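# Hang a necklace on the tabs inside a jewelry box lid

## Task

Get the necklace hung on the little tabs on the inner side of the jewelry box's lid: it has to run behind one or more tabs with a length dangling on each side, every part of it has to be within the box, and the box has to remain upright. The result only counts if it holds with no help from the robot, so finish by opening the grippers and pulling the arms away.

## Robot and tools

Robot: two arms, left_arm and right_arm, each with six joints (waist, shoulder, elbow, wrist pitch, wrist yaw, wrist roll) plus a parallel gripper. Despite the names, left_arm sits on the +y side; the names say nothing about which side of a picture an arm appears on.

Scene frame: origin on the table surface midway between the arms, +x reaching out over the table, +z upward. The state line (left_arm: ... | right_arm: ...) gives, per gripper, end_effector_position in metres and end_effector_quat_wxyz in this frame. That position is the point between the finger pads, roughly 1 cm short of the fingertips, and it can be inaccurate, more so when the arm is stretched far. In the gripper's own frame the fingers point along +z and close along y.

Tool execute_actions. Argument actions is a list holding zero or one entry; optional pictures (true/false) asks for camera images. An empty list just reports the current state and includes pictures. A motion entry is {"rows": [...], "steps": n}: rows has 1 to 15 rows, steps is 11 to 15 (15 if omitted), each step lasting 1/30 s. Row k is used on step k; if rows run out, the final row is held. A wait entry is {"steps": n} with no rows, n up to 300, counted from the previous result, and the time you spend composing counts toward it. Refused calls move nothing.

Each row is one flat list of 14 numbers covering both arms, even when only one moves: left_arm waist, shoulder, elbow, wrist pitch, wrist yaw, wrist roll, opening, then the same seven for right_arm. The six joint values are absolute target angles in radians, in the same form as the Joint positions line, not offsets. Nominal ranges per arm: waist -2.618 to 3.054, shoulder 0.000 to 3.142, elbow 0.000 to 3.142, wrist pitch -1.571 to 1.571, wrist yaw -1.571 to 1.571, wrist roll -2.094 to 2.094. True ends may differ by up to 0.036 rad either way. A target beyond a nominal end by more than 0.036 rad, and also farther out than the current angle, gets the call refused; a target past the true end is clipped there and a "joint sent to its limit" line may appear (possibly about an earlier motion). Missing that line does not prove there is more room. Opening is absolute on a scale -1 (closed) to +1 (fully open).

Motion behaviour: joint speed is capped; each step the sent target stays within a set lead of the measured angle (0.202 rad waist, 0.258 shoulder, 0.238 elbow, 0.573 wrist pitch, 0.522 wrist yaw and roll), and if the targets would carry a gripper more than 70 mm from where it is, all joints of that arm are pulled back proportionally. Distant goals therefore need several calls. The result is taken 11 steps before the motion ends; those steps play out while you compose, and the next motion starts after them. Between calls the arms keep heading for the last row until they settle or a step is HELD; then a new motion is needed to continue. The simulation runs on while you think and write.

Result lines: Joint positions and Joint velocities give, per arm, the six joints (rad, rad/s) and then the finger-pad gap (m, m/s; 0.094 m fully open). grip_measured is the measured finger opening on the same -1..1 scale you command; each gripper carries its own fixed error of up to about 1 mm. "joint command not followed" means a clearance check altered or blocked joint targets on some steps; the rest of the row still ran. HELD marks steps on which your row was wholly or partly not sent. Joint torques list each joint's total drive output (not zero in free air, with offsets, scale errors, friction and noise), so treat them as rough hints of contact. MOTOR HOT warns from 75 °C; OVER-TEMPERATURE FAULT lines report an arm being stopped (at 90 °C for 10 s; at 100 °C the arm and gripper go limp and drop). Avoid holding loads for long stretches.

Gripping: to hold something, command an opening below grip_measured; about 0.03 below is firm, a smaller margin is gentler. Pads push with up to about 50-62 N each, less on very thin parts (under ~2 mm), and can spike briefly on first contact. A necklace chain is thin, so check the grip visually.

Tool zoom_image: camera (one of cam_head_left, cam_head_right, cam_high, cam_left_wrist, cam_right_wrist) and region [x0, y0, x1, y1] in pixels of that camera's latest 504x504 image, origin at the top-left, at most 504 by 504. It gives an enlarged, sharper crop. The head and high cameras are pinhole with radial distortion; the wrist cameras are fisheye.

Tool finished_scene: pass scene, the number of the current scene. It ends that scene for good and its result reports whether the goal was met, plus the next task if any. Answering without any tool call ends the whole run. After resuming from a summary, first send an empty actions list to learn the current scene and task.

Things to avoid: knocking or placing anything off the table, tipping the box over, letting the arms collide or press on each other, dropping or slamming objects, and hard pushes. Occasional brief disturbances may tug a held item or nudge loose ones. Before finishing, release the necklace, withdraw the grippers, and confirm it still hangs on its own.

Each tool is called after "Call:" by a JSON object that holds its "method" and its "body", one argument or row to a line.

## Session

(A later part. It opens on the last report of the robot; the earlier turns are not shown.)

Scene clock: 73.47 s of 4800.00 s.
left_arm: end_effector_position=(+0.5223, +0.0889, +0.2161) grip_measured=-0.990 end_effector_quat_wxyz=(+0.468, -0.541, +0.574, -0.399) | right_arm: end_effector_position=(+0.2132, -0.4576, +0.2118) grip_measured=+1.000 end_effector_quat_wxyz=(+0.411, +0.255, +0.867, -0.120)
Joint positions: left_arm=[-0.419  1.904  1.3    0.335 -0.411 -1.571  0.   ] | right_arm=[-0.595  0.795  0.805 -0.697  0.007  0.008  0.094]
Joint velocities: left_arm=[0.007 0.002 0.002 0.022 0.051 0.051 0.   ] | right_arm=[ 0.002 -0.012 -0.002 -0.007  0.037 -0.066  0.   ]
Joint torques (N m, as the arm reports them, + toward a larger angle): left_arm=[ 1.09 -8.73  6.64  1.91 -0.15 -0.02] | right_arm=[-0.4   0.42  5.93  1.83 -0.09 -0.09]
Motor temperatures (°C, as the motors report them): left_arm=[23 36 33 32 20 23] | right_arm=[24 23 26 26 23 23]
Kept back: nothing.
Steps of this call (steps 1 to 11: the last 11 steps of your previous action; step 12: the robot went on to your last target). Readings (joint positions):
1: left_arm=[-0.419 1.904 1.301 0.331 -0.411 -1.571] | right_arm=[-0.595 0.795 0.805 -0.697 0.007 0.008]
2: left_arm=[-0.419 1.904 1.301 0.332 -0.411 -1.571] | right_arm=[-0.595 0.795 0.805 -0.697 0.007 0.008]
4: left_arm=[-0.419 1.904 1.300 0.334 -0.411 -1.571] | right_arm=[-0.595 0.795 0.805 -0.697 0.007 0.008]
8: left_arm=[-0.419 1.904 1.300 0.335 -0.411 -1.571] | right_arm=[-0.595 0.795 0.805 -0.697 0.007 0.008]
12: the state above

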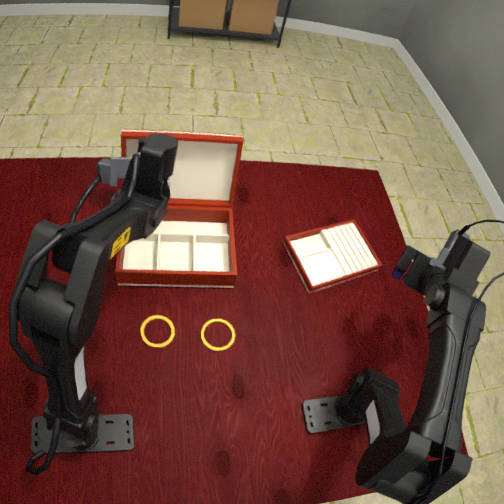

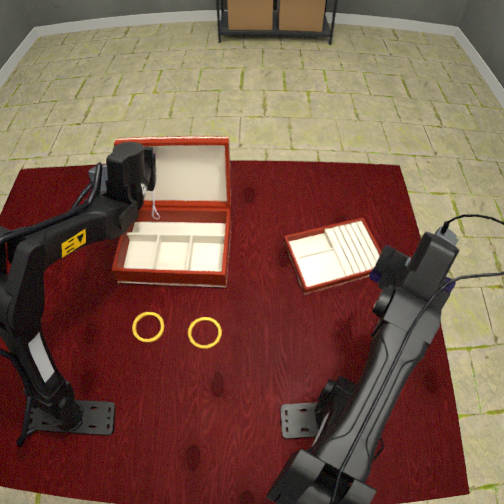

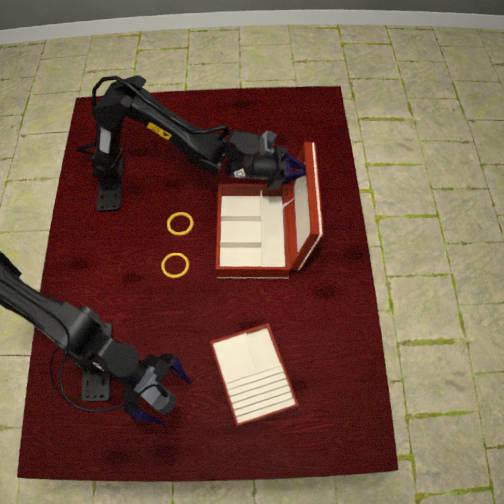

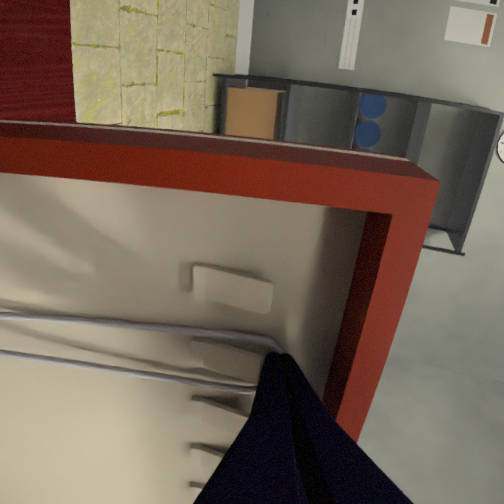

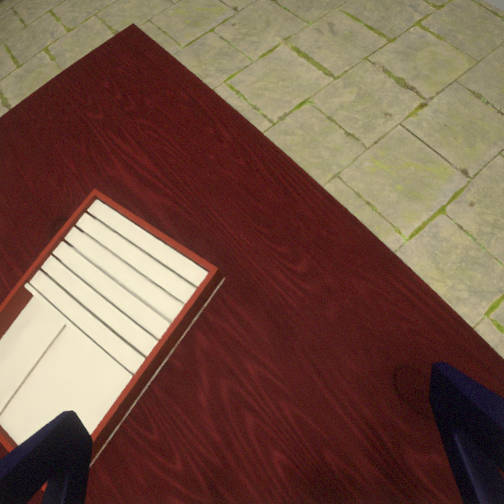

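Call:
{"method": "execute_actions", "body": {
  "actions": [
    {"rows":[[-0.405,1.925,1.29,0.32,-0.42,-1.57,-1,-0.6,0.8,0.8,-0.715,0,0,1],[-0.405,1.93,1.31,0.325,-0.42,-1.57,-1,-0.6,0.8,0.8,-0.715,0,0,1],[-0.405,1.93,1.31,0.325,-0.42,-1.57,-1,-0.6,0.8,0.8,-0.715,0,0,1],[-0.405,1.93,1.31,0.325,-0.42,-1.57,-0.95,-0.6,0.8,0.8,-0.715,0,0,1],[-0.405,1.93,1.31,0.325,-0.42,-1.57,-0.91,-0.6,0.8,0.8,-0.715,0,0,1],[-0.405,1.93,1.31,0.325,-0.42,-1.57,-0.88,-0.6,0.8,0.8,-0.715,0,0,1]],"steps":15}
  ]
}}

Call:
{"method": "execute_actions", "body": {
  "actions": [
    {"steps":15}
  ],
  "pictures": true
}}

Call:
{"method": "zoom_image", "body": {
  "camera": "cam_left_wrist",
  "region": [170,240,370,440]
}}

Scene clock: 74.37 s of 4800.00 s.
left_arm: end_effector_position=(+0.5225, +0.0888, +0.2168) grip_measured=-0.964 end_effector_quat_wxyz=(+0.469, -0.540, +0.573, -0.400) | right_arm: end_effector_position=(+0.2132, -0.4576, +0.2118) grip_measured=+1.000 end_effector_quat_wxyz=(+0.411, +0.255, +0.867, -0.120)
Joint positions: left_arm=[-0.419  1.904  1.3    0.338 -0.411 -1.571  0.002] | right_arm=[-0.595  0.795  0.805 -0.697  0.007  0.008  0.094]
Joint velocities: left_arm=[-0.002 -0.022 -0.002  0.095 -0.037 -0.007  0.028] | right_arm=[-0.002  0.002 -0.002  0.037 -0.022 -0.037  0.   ]
Joint torques (N m, as the arm reports them, + toward a larger angle): left_arm=[ 1.12 -7.67  9.9   1.88 -0.16 -0.02] | right_arm=[-0.61  0.33  5.88  1.87 -0.15 -0.09]
Motor temperatures (°C, as the motors report them): left_arm=[23 36 32 32 20 23] | right_arm=[24 23 26 26 23 23]
Steps of this call (steps 1 to 15: the robot went on to your last target; steps 16 to 23: nothing new was sent; steps 24 to 27: the first 4 steps of this action). Readings (joint positions):
24: left_arm=[-0.419 1.904 1.300 0.335 -0.411 -1.571] | right_arm=[-0.595 0.795 0.805 -0.697 0.007 0.008]
25: left_arm=[-0.419 1.904 1.300 0.336 -0.411 -1.571] | right_arm=[-0.595 0.795 0.805 -0.697 0.007 0.008]
27: the state above

Scene clock: 74.87 s of 4800.00 s.
left_arm: end_effector_position=(+0.5229, +0.0886, +0.2185) grip_measured=-0.882 end_effector_quat_wxyz=(+0.470, -0.540, +0.571, -0.402) | right_arm: end_effector_position=(+0.2132, -0.4576, +0.2118) grip_measured=+1.000 end_effector_quat_wxyz=(+0.411, +0.255, +0.867, -0.120)
Joint positions: left_arm=[-0.419  1.904  1.3    0.345 -0.411 -1.571  0.006] | right_arm=[-0.595  0.795  0.805 -0.697  0.007  0.008  0.094]
Joint velocities: left_arm=[ 0.007 -0.012  0.002  0.037  0.007  0.022  0.   ] | right_arm=[ 0.012 -0.007 -0.012 -0.081 -0.081 -0.051  0.   ]
Joint torques (N m, as the arm reports them, + toward a larger angle): left_arm=[ 1.1  -7.63  9.89  1.93 -0.15 -0.03] | right_arm=[-0.32  0.31  5.83  1.86 -0.1  -0.12]
Motor temperatures (°C, as the motors report them): left_arm=[23 36 32 32 20 23] | right_arm=[24 23 26 26 23 23]
Kept back: nothing.
Steps of this call (steps 1 to 11: the last 11 steps of your previous action; steps 12 to 15: the robot went on to your last target). Readings (joint positions):
1: left_arm=[-0.419 1.904 1.300 0.340 -0.411 -1.571] | right_arm=[-0.595 0.795 0.805 -0.697 0.007 0.008]
2: left_arm=[-0.419 1.904 1.300 0.343 -0.411 -1.571] | right_arm=[-0.595 0.795 0.805 -0.697 0.007 0.008]
4: left_arm=[-0.419 1.904 1.300 0.345 -0.411 -1.571] | right_arm=[-0.595 0.795 0.805 -0.697 0.007 0.008]
8: left_arm=[-0.419 1.904 1.300 0.345 -0.411 -1.571] | right_arm=[-0.595 0.795 0.805 -0.697 0.007 0.008]
15: the state above
All arms were judged still, so your last target was given up. Only a new action makes them travel on or press farther. Fingers that are still opening or closing keep moving.

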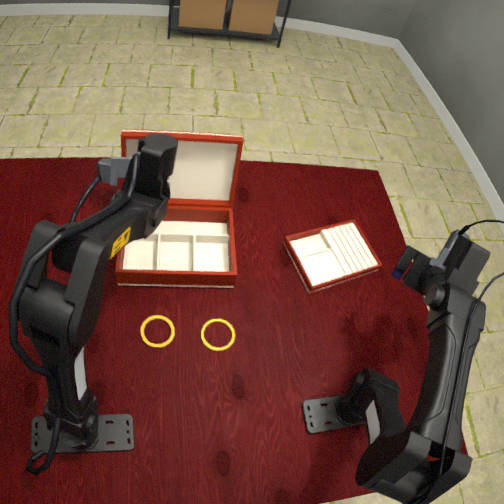

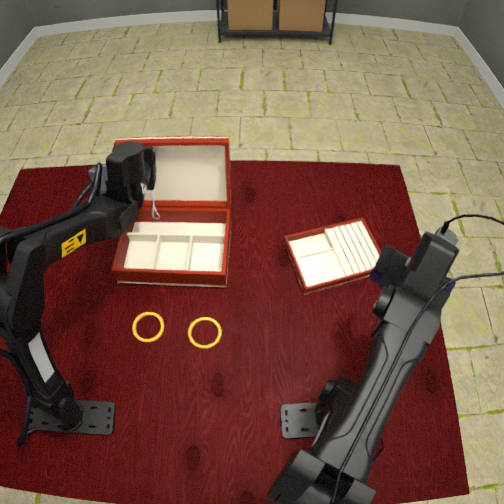

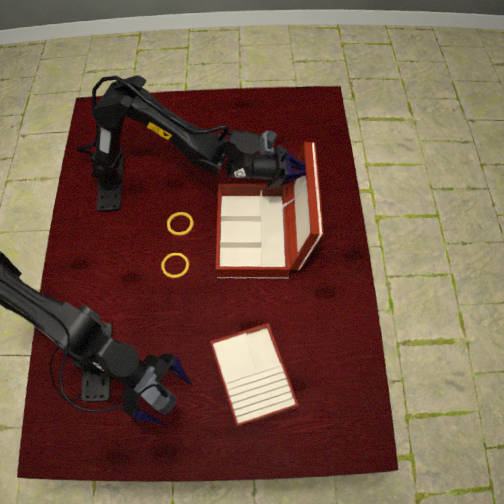

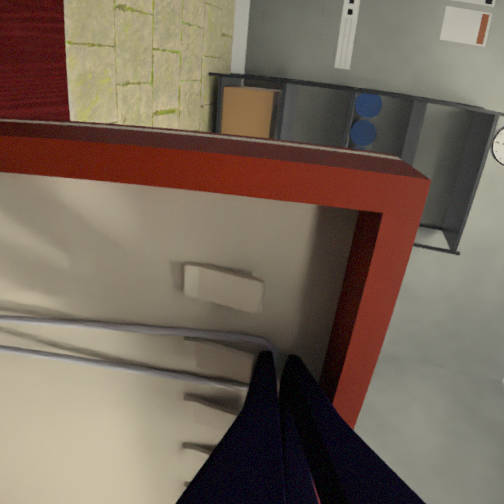

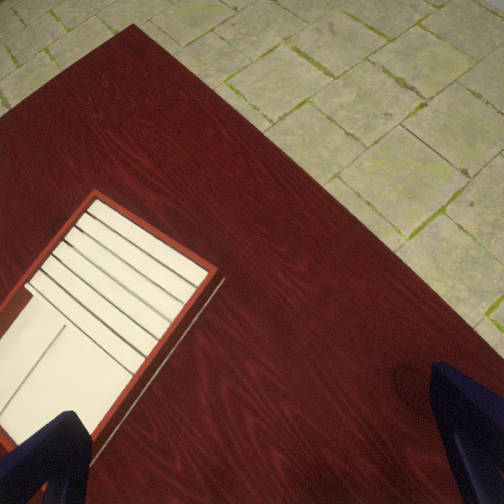

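Region (170, 240, 370, 440) of cam_left_wrist's 504x504 image, scaled by 2.520, with more detail than that image has.

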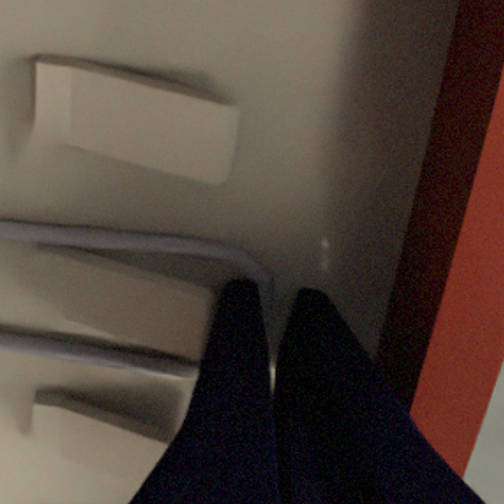

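Call:
{"method": "execute_actions", "body": {
  "actions": [
    {"rows":[[-0.405,1.90,1.30,0.335,-0.42,-1.57,-0.88,-0.6,0.8,0.8,-0.715,0,0,1],[-0.405,1.88,1.28,0.335,-0.42,-1.57,-0.88,-0.6,0.8,0.8,-0.715,0,0,1],[-0.405,1.868,1.268,0.335,-0.42,-1.57,-0.88,-0.6,0.8,0.8,-0.715,0,0,1]],"steps":15}
  ]
}}

Call:
{"method": "execute_actions", "body": {
  "actions": [
    {"steps":10}
  ],
  "pictures": true
}}

Call:
{"method": "zoom_image", "body": {
  "camera": "cam_left_wrist",
  "region": [170,240,370,440]
}}

Scene clock: 75.97 s of 4800.00 s.
left_arm: end_effector_position=(+0.5218, +0.0891, +0.2198) grip_measured=-0.882 end_effector_quat_wxyz=(+0.470, -0.539, +0.570, -0.403) | right_arm: end_effector_position=(+0.2132, -0.4576, +0.2118) grip_measured=+1.000 end_effector_quat_wxyz=(+0.411, +0.255, +0.867, -0.120)
Joint positions: left_arm=[-0.419  1.898  1.295  0.346 -0.411 -1.571  0.006] | right_arm=[-0.595  0.795  0.805 -0.697  0.007  0.008  0.094]
Joint velocities: left_arm=[-0.017 -0.139 -0.125 -0.022  0.022  0.051  0.   ] | right_arm=[ 0.002  0.012  0.007  0.007  0.007 -0.022  0.   ]
Joint torques (N m, as the arm reports them, + toward a larger angle): left_arm=[  1.14 -11.16   7.36   2.03  -0.14  -0.03] | right_arm=[-0.47  0.11  5.78  1.85 -0.11 -0.16]
Motor temperatures (°C, as the motors report them): left_arm=[23 36 32 32 20 23] | right_arm=[24 23 26 26 23 23]
Steps of this call (steps 1 to 29: nothing new was sent; steps 30 to 33: the first 4 steps of this action). Readings (joint positions):
30: left_arm=[-0.419 1.904 1.300 0.346 -0.411 -1.571] | right_arm=[-0.595 0.795 0.805 -0.697 0.007 0.008]
31: left_arm=[-0.419 1.904 1.300 0.346 -0.411 -1.571] | right_arm=[-0.595 0.795 0.805 -0.697 0.007 0.008]
33: the state above

Scene clock: 76.33 s of 4800.00 s.
left_arm: end_effector_position=(+0.5196, +0.0900, +0.2229) grip_measured=-0.882 end_effector_quat_wxyz=(+0.471, -0.539, +0.569, -0.405) | right_arm: end_effector_position=(+0.2132, -0.4576, +0.2118) grip_measured=+1.000 end_effector_quat_wxyz=(+0.411, +0.255, +0.867, -0.120)
Joint positions: left_arm=[-0.419  1.886  1.287  0.346 -0.411 -1.571  0.006] | right_arm=[-0.595  0.795  0.805 -0.697  0.007  0.008  0.094]
Joint velocities: left_arm=[ 0.007  0.002 -0.002 -0.022 -0.037 -0.037  0.001] | right_arm=[-0.007 -0.002 -0.007 -0.007  0.037 -0.022  0.   ]
Joint torques (N m, as the arm reports them, + toward a larger angle): left_arm=[  1.1  -10.74   7.36   2.02  -0.16  -0.04] | right_arm=[-0.47  0.26  5.76  1.87 -0.06 -0.08]
Motor temperatures (°C, as the motors report them): left_arm=[23 36 32 32 20 23] | right_arm=[24 23 26 26 23 23]
Kept back: nothing.
Steps of this call (steps 1 to 11: the last 11 steps of your previous action). Readings (joint positions):
1: left_arm=[-0.419 1.893 1.291 0.346 -0.411 -1.571] | right_arm=[-0.595 0.795 0.805 -0.697 0.007 0.008]
2: left_arm=[-0.419 1.890 1.288 0.346 -0.411 -1.571] | right_arm=[-0.595 0.795 0.805 -0.697 0.007 0.008]
4: left_arm=[-0.419 1.887 1.287 0.346 -0.411 -1.571] | right_arm=[-0.595 0.795 0.805 -0.697 0.007 0.008]
8: left_arm=[-0.419 1.886 1.287 0.346 -0.411 -1.571] | right_arm=[-0.595 0.795 0.805 -0.697 0.007 0.008]
11: the state above

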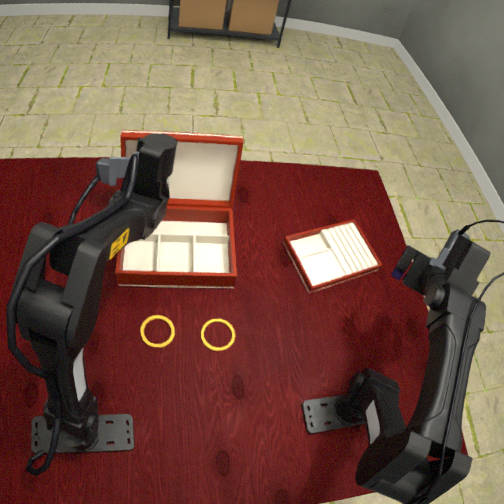

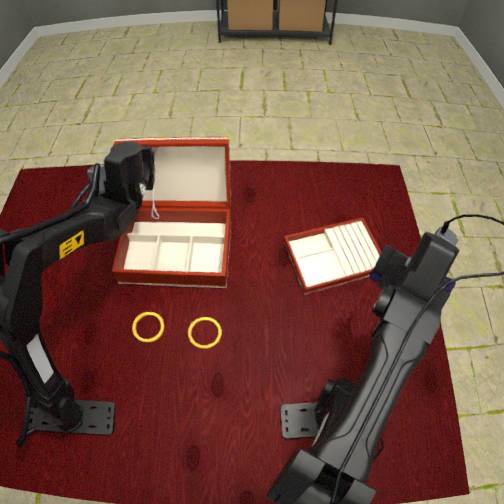

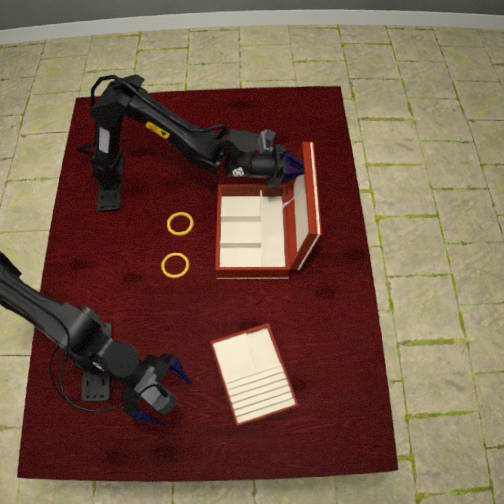

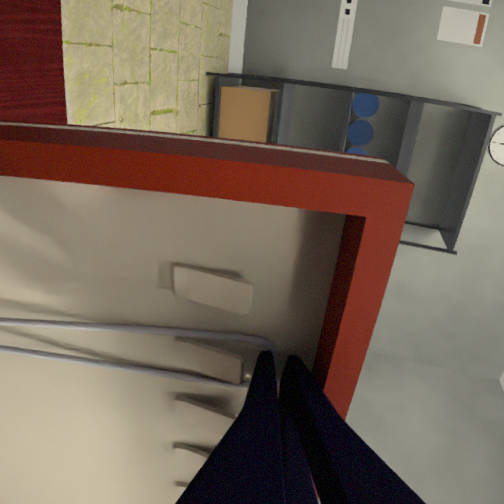

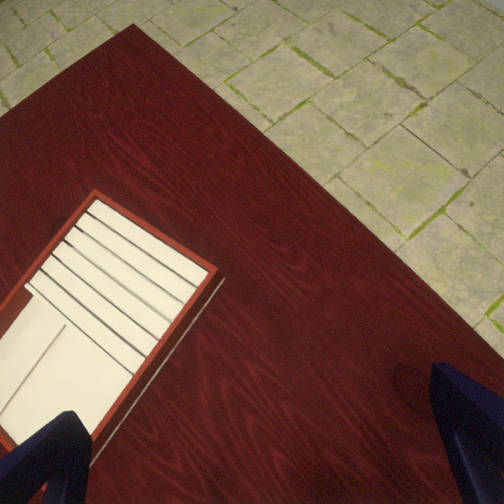

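Region (170, 240, 370, 440) of cam_left_wrist's 504x504 image, scaled by 2.520, with more detail than that image has.

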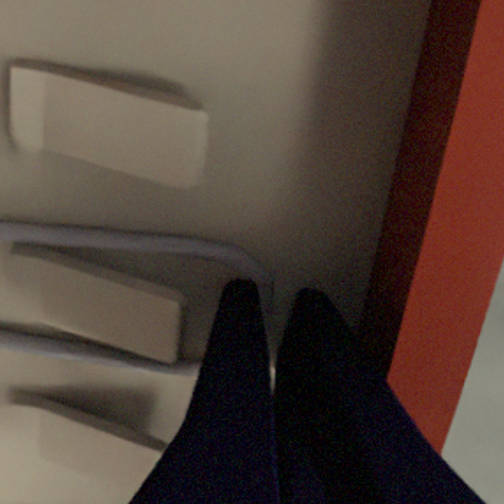

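Call:
{"method": "execute_actions", "body": {
  "actions": []
}}

Call:
{"method": "zoom_image", "body": {
  "camera": "cam_left_wrist",
  "region": [100, 150, 400, 450]
}}

Scene clock: 77.73 s of 4800.00 s.
left_arm: end_effector_position=(+0.5196, +0.0900, +0.2229) grip_measured=-0.882 end_effector_quat_wxyz=(+0.471, -0.539, +0.569, -0.405) | right_arm: end_effector_position=(+0.2132, -0.4576, +0.2118) grip_measured=+1.000 end_effector_quat_wxyz=(+0.411, +0.255, +0.867, -0.120)
Joint positions: left_arm=[-0.419  1.886  1.287  0.346 -0.411 -1.571  0.006] | right_arm=[-0.595  0.795  0.805 -0.697  0.007  0.008  0.094]
Joint velocities: left_arm=[ 0.017 -0.002  0.002  0.051 -0.051 -0.022 -0.001] | right_arm=[ 0.007 -0.002 -0.012 -0.007 -0.051 -0.022  0.   ]
Joint torques (N m, as the arm reports them, + toward a larger angle): left_arm=[  1.11 -10.76   7.37   2.02  -0.14  -0.03] | right_arm=[-0.46  0.26  5.76  1.83 -0.11 -0.09]
Motor temperatures (°C, as the motors report them): left_arm=[23 37 32 32 20 23] | right_arm=[24 23 26 26 23 23]
Kept back: nothing.
Steps of this call (steps 1 to 30: the robot went on to your last target; steps 31 to 42: nothing new was sent). Readings (joint positions):
1: left_arm=[-0.419 1.886 1.287 0.346 -0.411 -1.571] | right_arm=[-0.595 0.795 0.805 -0.697 0.007 0.008]
2: left_arm=[-0.419 1.886 1.287 0.346 -0.411 -1.571] | right_arm=[-0.595 0.795 0.805 -0.697 0.007 0.008]
4: left_arm=[-0.419 1.886 1.287 0.346 -0.411 -1.571] | right_arm=[-0.595 0.795 0.805 -0.697 0.007 0.008]
8: left_arm=[-0.419 1.886 1.287 0.346 -0.411 -1.571] | right_arm=[-0.595 0.795 0.805 -0.697 0.007 0.008]
42: the state above
All arms were judged still, so your last target was given up. Only a new action makes them travel on or press farther. Fingers that are still opening or closing keep moving.

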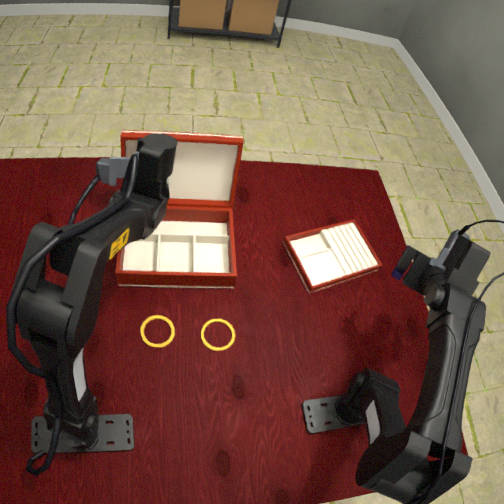

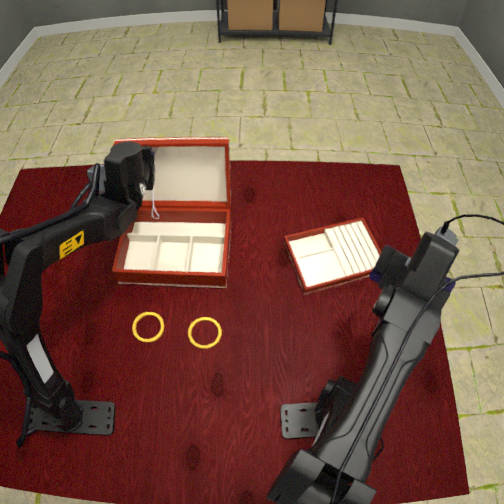

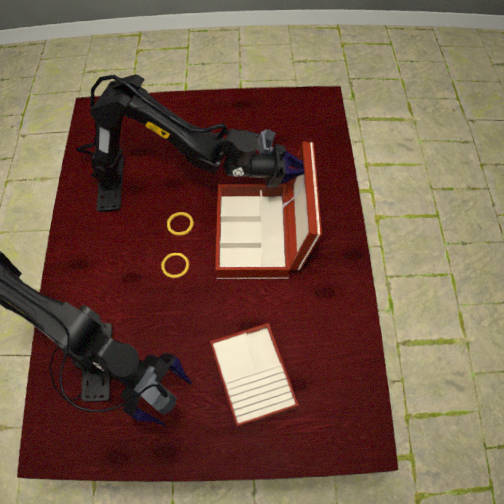

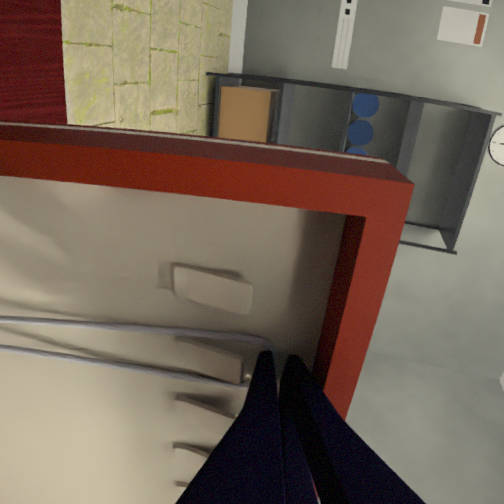

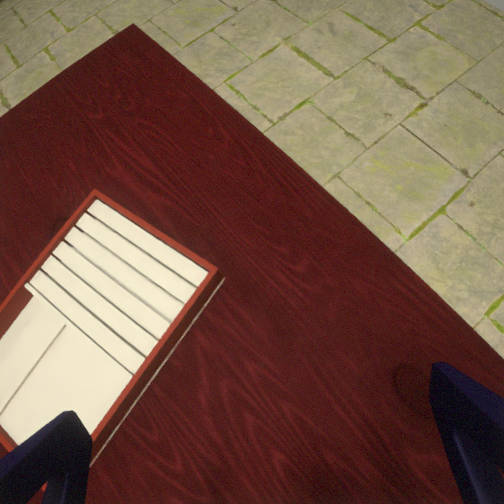

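Region (100, 150, 400, 450) of cam_left_wrist's 504x504 image, scaled by 1.680, with more detail than that image has.

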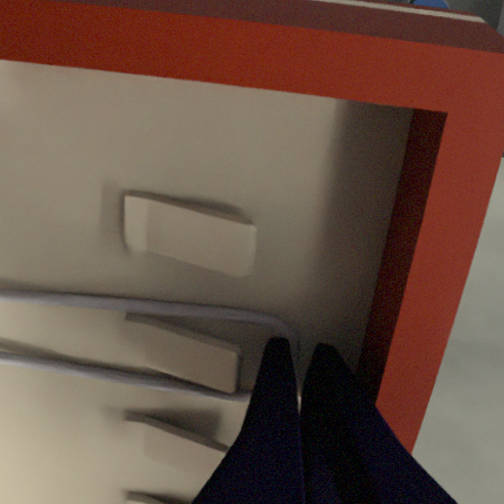

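Call:
{"method": "execute_actions", "body": {
  "actions": [
    {"rows":[[-0.405,1.886,1.32,0.31,-0.42,-1.57,-0.88,-0.6,0.8,0.8,-0.715,0,0,1],[-0.405,1.888,1.335,0.29,-0.42,-1.57,-0.88,-0.6,0.8,0.8,-0.715,0,0,1],[-0.405,1.891,1.35,0.27,-0.42,-1.57,-0.88,-0.6,0.8,0.8,-0.715,0,0,1],[-0.405,1.894,1.365,0.245,-0.42,-1.57,-0.88,-0.6,0.8,0.8,-0.715,0,0,1],[-0.405,1.897,1.38,0.22,-0.42,-1.57,-0.88,-0.6,0.8,0.8,-0.715,0,0,1],[-0.405,1.9,1.395,0.195,-0.42,-1.57,-0.88,-0.6,0.8,0.8,-0.715,0,0,1],[-0.405,1.905,1.41,0.17,-0.42,-1.57,-0.88,-0.6,0.8,0.8,-0.715,0,0,1],[-0.405,1.91,1.425,0.15,-0.42,-1.57,-0.88,-0.6,0.8,0.8,-0.715,0,0,1],[-0.405,1.915,1.436,0.13,-0.42,-1.57,-0.88,-0.6,0.8,0.8,-0.715,0,0,1]],"steps":15}
  ]
}}

Call:
{"method": "execute_actions", "body": {
  "actions": [
    {"steps":10}
  ],
  "pictures": true
}}

Call:
{"method": "zoom_image", "body": {
  "camera": "cam_left_wrist",
  "region": [100, 150, 400, 450]
}}

Scene clock: 78.90 s of 4800.00 s.
left_arm: end_effector_position=(+0.5202, +0.0897, +0.2240) grip_measured=-0.882 end_effector_quat_wxyz=(+0.469, -0.540, +0.573, -0.400) | right_arm: end_effector_position=(+0.2132, -0.4576, +0.2118) grip_measured=+1.000 end_effector_quat_wxyz=(+0.411, +0.255, +0.867, -0.120)
Joint positions: left_arm=[-0.419  1.886  1.306  0.313 -0.411 -1.571  0.006] | right_arm=[-0.595  0.795  0.805 -0.697  0.007  0.008  0.094]
Joint velocities: left_arm=[ 0.012 -0.002  0.286 -0.579  0.066  0.022 -0.   ] | right_arm=[-0.007 -0.017 -0.012 -0.022 -0.007  0.007  0.   ]
Joint torques (N m, as the arm reports them, + toward a larger angle): left_arm=[ 1.03 -8.86 12.58  2.3  -0.14 -0.03] | right_arm=[-0.63  0.27  5.63  1.84 -0.1  -0.09]
Motor temperatures (°C, as the motors report them): left_arm=[23 37 32 32 20 23] | right_arm=[24 23 26 26 23 23]
Steps of this call (steps 1 to 31: nothing new was sent; steps 32 to 35: the first 4 steps of this action). Readings (joint positions):
32: left_arm=[-0.419 1.886 1.287 0.345 -0.411 -1.571] | right_arm=[-0.595 0.795 0.805 -0.697 0.007 0.008]
33: left_arm=[-0.419 1.886 1.290 0.341 -0.411 -1.571] | right_arm=[-0.595 0.795 0.805 -0.697 0.007 0.008]
35: the state above

Scene clock: 79.27 s of 4800.00 s.
left_arm: end_effector_position=(+0.5252, +0.0884, +0.2236) grip_measured=-0.882 end_effector_quat_wxyz=(+0.455, -0.548, +0.595, -0.371) | right_arm: end_effector_position=(+0.2132, -0.4576, +0.2118) grip_measured=+1.000 end_effector_quat_wxyz=(+0.411, +0.255, +0.867, -0.120)
Joint positions: left_arm=[-0.418  1.905  1.403  0.158 -0.411 -1.571  0.006] | right_arm=[-0.595  0.795  0.805 -0.697  0.007  0.008  0.094]
Joint velocities: left_arm=[ 0.012  0.002  0.022 -0.051  0.066 -0.051 -0.001] | right_arm=[-0.017 -0.027 -0.012  0.007  0.022 -0.081  0.   ]
Joint torques (N m, as the arm reports them, + toward a larger angle): left_arm=[ 1.1  -9.04 11.93  1.92 -0.17 -0.03] | right_arm=[-0.46  0.28  5.81  1.81 -0.1  -0.1 ]
Motor temperatures (°C, as the motors report them): left_arm=[23 38 32 32 20 23] | right_arm=[24 23 26 26 23 23]
Kept back: nothing.
Steps of this call (steps 1 to 11: the last 11 steps of your previous action). Readings (joint positions):
1: left_arm=[-0.419 1.886 1.317 0.292 -0.411 -1.571] | right_arm=[-0.595 0.795 0.805 -0.697 0.007 0.008]
2: left_arm=[-0.419 1.887 1.329 0.269 -0.411 -1.571] | right_arm=[-0.595 0.795 0.805 -0.697 0.007 0.008]
4: left_arm=[-0.419 1.894 1.359 0.226 -0.411 -1.571] | right_arm=[-0.595 0.795 0.805 -0.697 0.007 0.008]
8: left_arm=[-0.418 1.905 1.398 0.171 -0.411 -1.571] | right_arm=[-0.595 0.795 0.805 -0.697 0.007 0.008]
11: the state above

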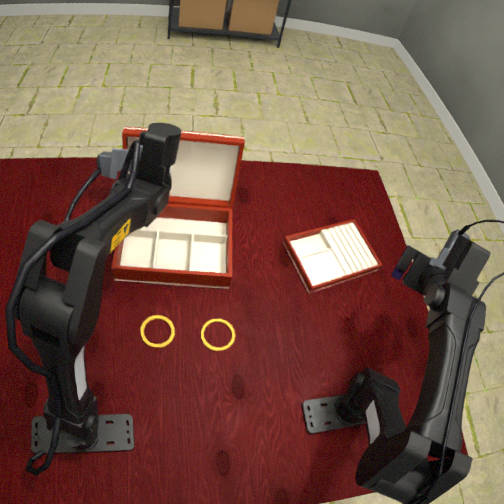

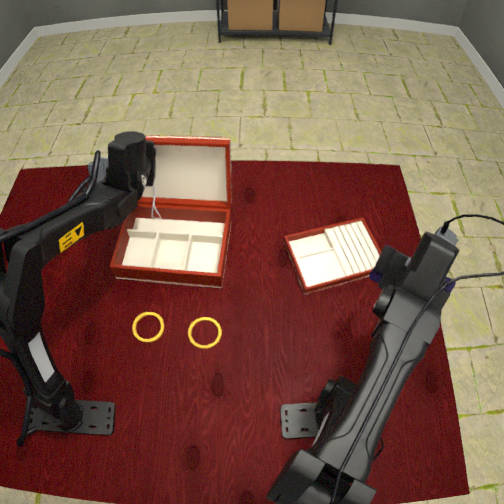

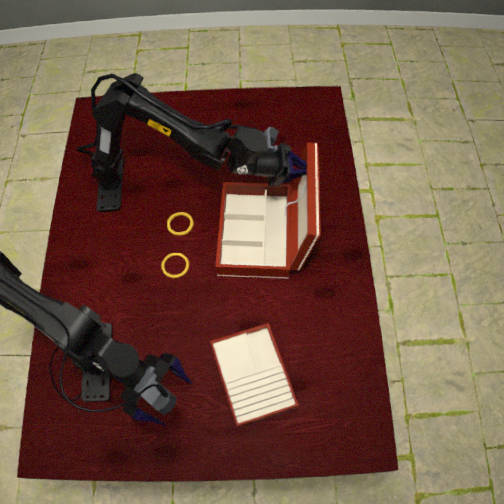

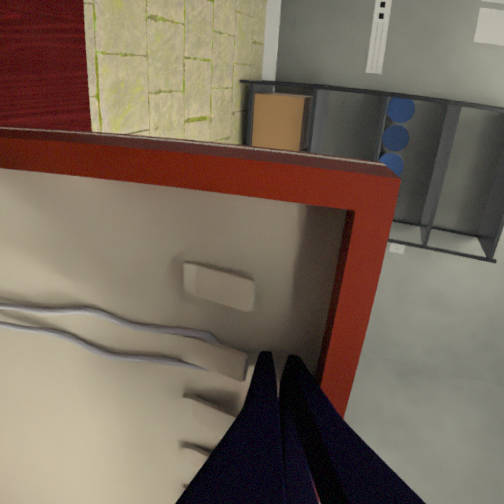

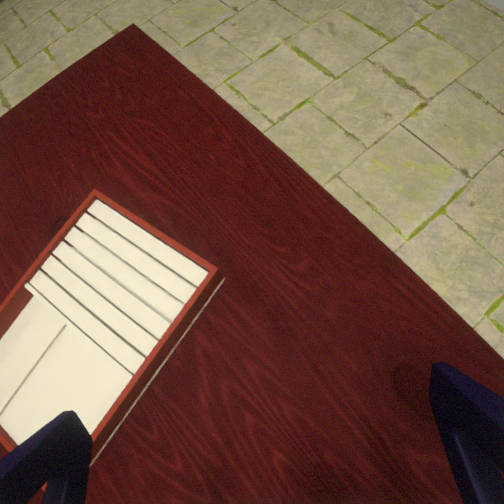

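Region (100, 150, 400, 450) of cam_left_wrist's 504x504 image, scaled by 1.680, with more detail than that image has.

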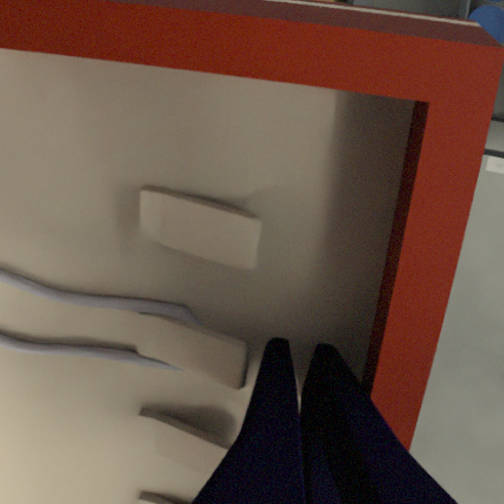

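Call:
{"method": "execute_actions", "body": {
  "actions": [
    {"rows":[[-0.41,1.885,1.365,0.16,-0.42,-1.57,-0.88,-0.6,0.8,0.8,-0.715,0,0,1],[-0.41,1.86,1.335,0.16,-0.42,-1.57,-0.88,-0.6,0.8,0.8,-0.715,0,0,1],[-0.41,1.83,1.3,0.16,-0.42,-1.57,-0.88,-0.6,0.8,0.8,-0.715,0,0,1],[-0.41,1.8,1.27,0.16,-0.42,-1.57,-0.88,-0.6,0.8,0.8,-0.715,0,0,1],[-0.41,1.77,1.235,0.16,-0.42,-1.57,-0.88,-0.6,0.8,0.8,-0.715,0,0,1],[-0.41,1.74,1.2,0.16,-0.42,-1.57,-0.88,-0.6,0.8,0.8,-0.715,0,0,1],[-0.41,1.71,1.17,0.16,-0.42,-1.57,-0.88,-0.6,0.8,0.8,-0.715,0,0,1],[-0.41,1.68,1.14,0.16,-0.42,-1.57,-0.88,-0.6,0.8,0.8,-0.715,0,0,1],[-0.41,1.65,1.11,0.16,-0.42,-1.57,-0.88,-0.6,0.8,0.8,-0.715,0,0,1],[-0.41,1.62,1.08,0.16,-0.42,-1.57,-0.88,-0.6,0.8,0.8,-0.715,0,0,1],[-0.41,1.59,1.05,0.16,-0.42,-1.57,-0.88,-0.6,0.8,0.8,-0.715,0,0,1],[-0.41,1.56,1.02,0.16,-0.42,-1.57,-0.88,-0.6,0.8,0.8,-0.715,0,0,1]],"steps":15}
  ]
}}

Call:
{"method": "execute_actions", "body": {
  "actions": [
    {"rows":[[-0.4,1.5,1.0,0.1,-0.4,-1.57,-0.88,-0.6,0.8,0.8,-0.715,0,0,1],[-0.4,1.4,0.98,0.05,-0.4,-1.57,-0.88,-0.6,0.8,0.8,-0.715,0,0,1],[-0.4,1.3,0.95,0,-0.4,-1.57,-0.88,-0.6,0.8,0.8,-0.715,0,0,1],[-0.4,1.2,0.92,-0.05,-0.4,-1.57,-0.88,-0.6,0.8,0.8,-0.715,0,0,1],[-0.4,1.1,0.9,-0.1,-0.4,-1.57,-0.88,-0.6,0.8,0.8,-0.715,0,0,1],[-0.3,1.0,0.9,-0.15,-0.4,-1.57,-0.88,-0.6,0.8,0.8,-0.715,0,0,1],[-0.2,0.9,0.9,-0.2,-0.4,-1.57,-0.88,-0.6,0.8,0.8,-0.715,0,0,1],[-0.1,0.85,0.9,-0.2,-0.4,-1.57,-0.88,-0.6,0.8,0.8,-0.715,0,0,1],[0.1,0.8,0.9,-0.2,-0.4,-1.57,-0.88,-0.6,0.8,0.8,-0.715,0,0,1],[0.3,0.8,0.9,-0.2,-0.4,-1.57,-0.88,-0.6,0.8,0.8,-0.715,0,0,1]],"steps":15}
  ]
}}

Call:
{"method": "execute_actions", "body": {
  "actions": [
    {"steps":25}
  ],
  "pictures": true
}}

Call:
{"method": "zoom_image", "body": {
  "camera": "cam_head_left",
  "region": [90, 110, 270, 300]
}}

Scene clock: 80.87 s of 4800.00 s.
left_arm: end_effector_position=(+0.5153, +0.0923, +0.2197) grip_measured=-0.882 end_effector_quat_wxyz=(+0.454, -0.549, +0.597, -0.369) | right_arm: end_effector_position=(+0.2132, -0.4576, +0.2118) grip_measured=+1.000 end_effector_quat_wxyz=(+0.411, +0.255, +0.867, -0.120)
Joint positions: left_arm=[-0.418  1.871  1.346  0.173 -0.411 -1.571  0.006] | right_arm=[-0.595  0.795  0.805 -0.697  0.007  0.008  0.094]
Joint velocities: left_arm=[-0.007 -0.623 -0.906  0.022  0.022  0.007 -0.   ] | right_arm=[-0.007  0.012  0.012 -0.007  0.037  0.022  0.   ]
Joint torques (N m, as the arm reports them, + toward a larger angle): left_arm=[  0.64 -11.78   7.08   1.95  -0.17  -0.03] | right_arm=[-0.41  0.26  5.98  1.85 -0.09 -0.12]
Motor temperatures (°C, as the motors report them): left_arm=[23 38 33 32 20 23] | right_arm=[24 23 26 26 23 23]
Steps of this call (steps 1 to 30: the robot went on to your last target; steps 31 to 44: nothing new was sent; steps 45 to 48: the first 4 steps of this action). Readings (joint positions):
45: left_arm=[-0.418 1.905 1.403 0.156 -0.411 -1.571] | right_arm=[-0.595 0.795 0.805 -0.697 0.007 0.008]
46: left_arm=[-0.418 1.901 1.393 0.162 -0.411 -1.571] | right_arm=[-0.595 0.795 0.805 -0.697 0.007 0.008]
48: the state above

Scene clock: 81.37 s of 4800.00 s.
left_arm: end_effector_position=(+0.4111, +0.1330, +0.2432) grip_measured=-0.882 end_effector_quat_wxyz=(+0.449, -0.549, +0.602, -0.367) | right_arm: end_effector_position=(+0.2132, -0.4576, +0.2118) grip_measured=+1.000 end_effector_quat_wxyz=(+0.411, +0.255, +0.867, -0.120)
Joint positions: left_arm=[-0.414  1.427  0.973  0.091 -0.399 -1.571  0.006] | right_arm=[-0.595  0.795  0.805 -0.697  0.007  0.008  0.094]
Joint velocities: left_arm=[ 0.017 -2.122 -0.945 -1.106 -0.022 -0.037  0.001] | right_arm=[-0.002 -0.007 -0.002  0.007  0.037 -0.022  0.   ]
Joint torques (N m, as the arm reports them, + toward a larger angle): left_arm=[  0.92 -10.42   9.69   2.31  -0.19  -0.03] | right_arm=[-0.57  0.25  6.09  1.83 -0.09 -0.13]
Motor temperatures (°C, as the motors report them): left_arm=[23 38 32 32 20 23] | right_arm=[24 23 26 26 23 23]
Steps of this call (steps 1 to 11: the last 11 steps of your previous action; steps 12 to 15: the first 4 steps of this action). Readings (joint positions):
12: left_arm=[-0.417 1.563 1.042 0.169 -0.410 -1.571] | right_arm=[-0.595 0.795 0.805 -0.697 0.007 0.008]
13: left_arm=[-0.416 1.539 1.030 0.155 -0.405 -1.571] | right_arm=[-0.595 0.795 0.805 -0.697 0.007 0.008]
15: the state above

Scene clock: 82.20 s of 4800.00 s.
left_arm: end_effector_position=(+0.2298, +0.3981, +0.3876) grip_measured=-0.882 end_effector_quat_wxyz=(+0.638, -0.658, +0.293, -0.272) | right_arm: end_effector_position=(+0.2132, -0.4576, +0.2118) grip_measured=+1.000 end_effector_quat_wxyz=(+0.411, +0.255, +0.867, -0.120)
Joint positions: left_arm=[ 0.294  0.79   0.919 -0.17  -0.41  -1.571  0.006] | right_arm=[-0.595  0.795  0.805 -0.697  0.007  0.008  0.094]
Joint velocities: left_arm=[-0.007 -0.007 -0.007  0.022  0.007 -0.022 -0.001] | right_arm=[ 0.007  0.002 -0.007 -0.037 -0.081  0.037  0.   ]
Joint torques (N m, as the arm reports them, + toward a larger angle): left_arm=[ 0.52  0.63  7.26  1.84  0.16 -0.01] | right_arm=[-0.44  0.35  5.76  1.83 -0.06 -0.05]
Motor temperatures (°C, as the motors report them): left_arm=[23 37 32 32 20 23] | right_arm=[24 23 27 26 23 23]
Kept back: nothing.
Steps of this call (steps 1 to 11: the last 11 steps of your previous action; steps 12 to 25: the robot went on to your last target). Readings (joint positions):
1: left_arm=[-0.413 1.349 0.944 0.052 -0.398 -1.571] | right_arm=[-0.595 0.795 0.805 -0.697 0.007 0.008]
2: left_arm=[-0.403 1.271 0.925 0.014 -0.393 -1.571] | right_arm=[-0.595 0.795 0.805 -0.697 0.007 0.008]
4: left_arm=[-0.332 1.139 0.919 -0.032 -0.387 -1.571] | right_arm=[-0.595 0.795 0.805 -0.697 0.007 0.008]
8: left_arm=[-0.110 0.906 0.919 -0.082 -0.389 -1.571] | right_arm=[-0.595 0.795 0.805 -0.697 0.007 0.008]
25: the state above

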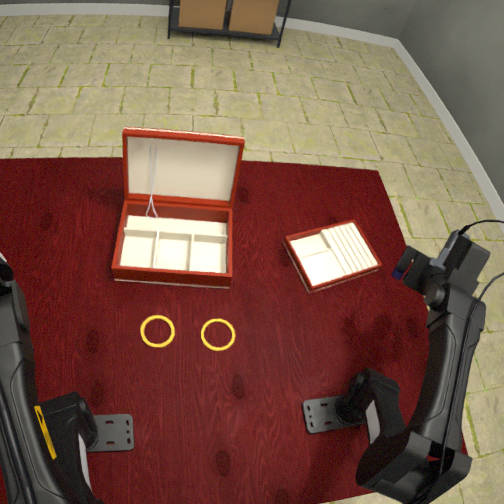

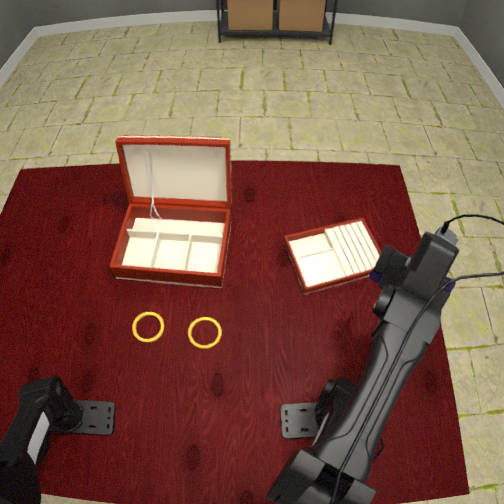

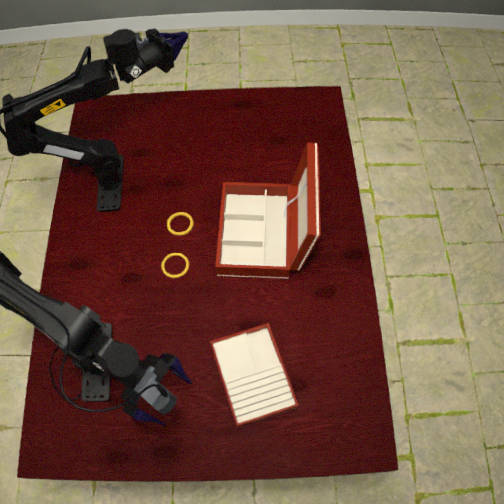

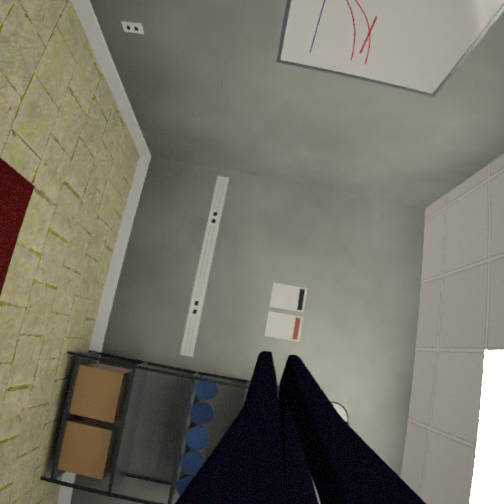

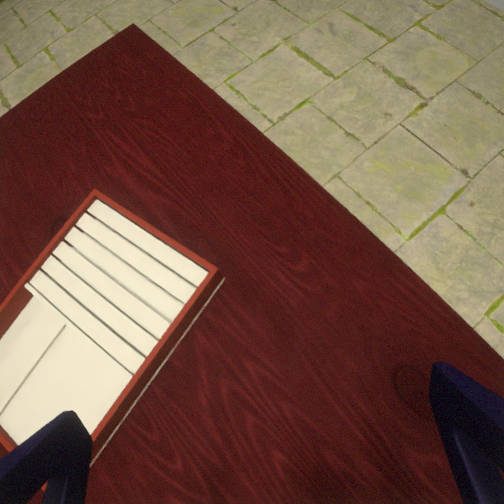

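Region (90, 110, 270, 300) of cam_head_left's 504x504 image, scaled by 2.653, with more detail than that image has; it fills the left 477 columns of this view, and the rest is white.

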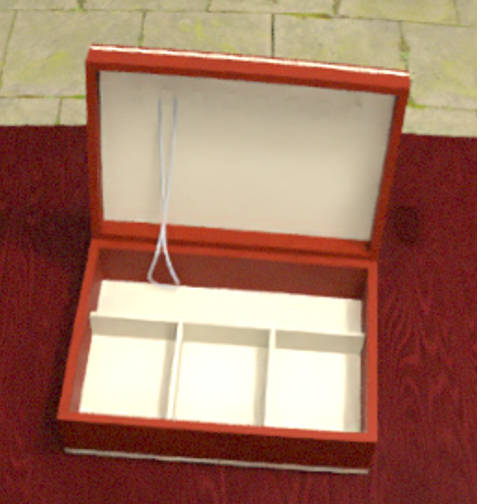

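Hanging inside the box.

Call:
{"method": "finished_scene", "body": {
  "scene": 2
}}

The scene is finished: the task was done.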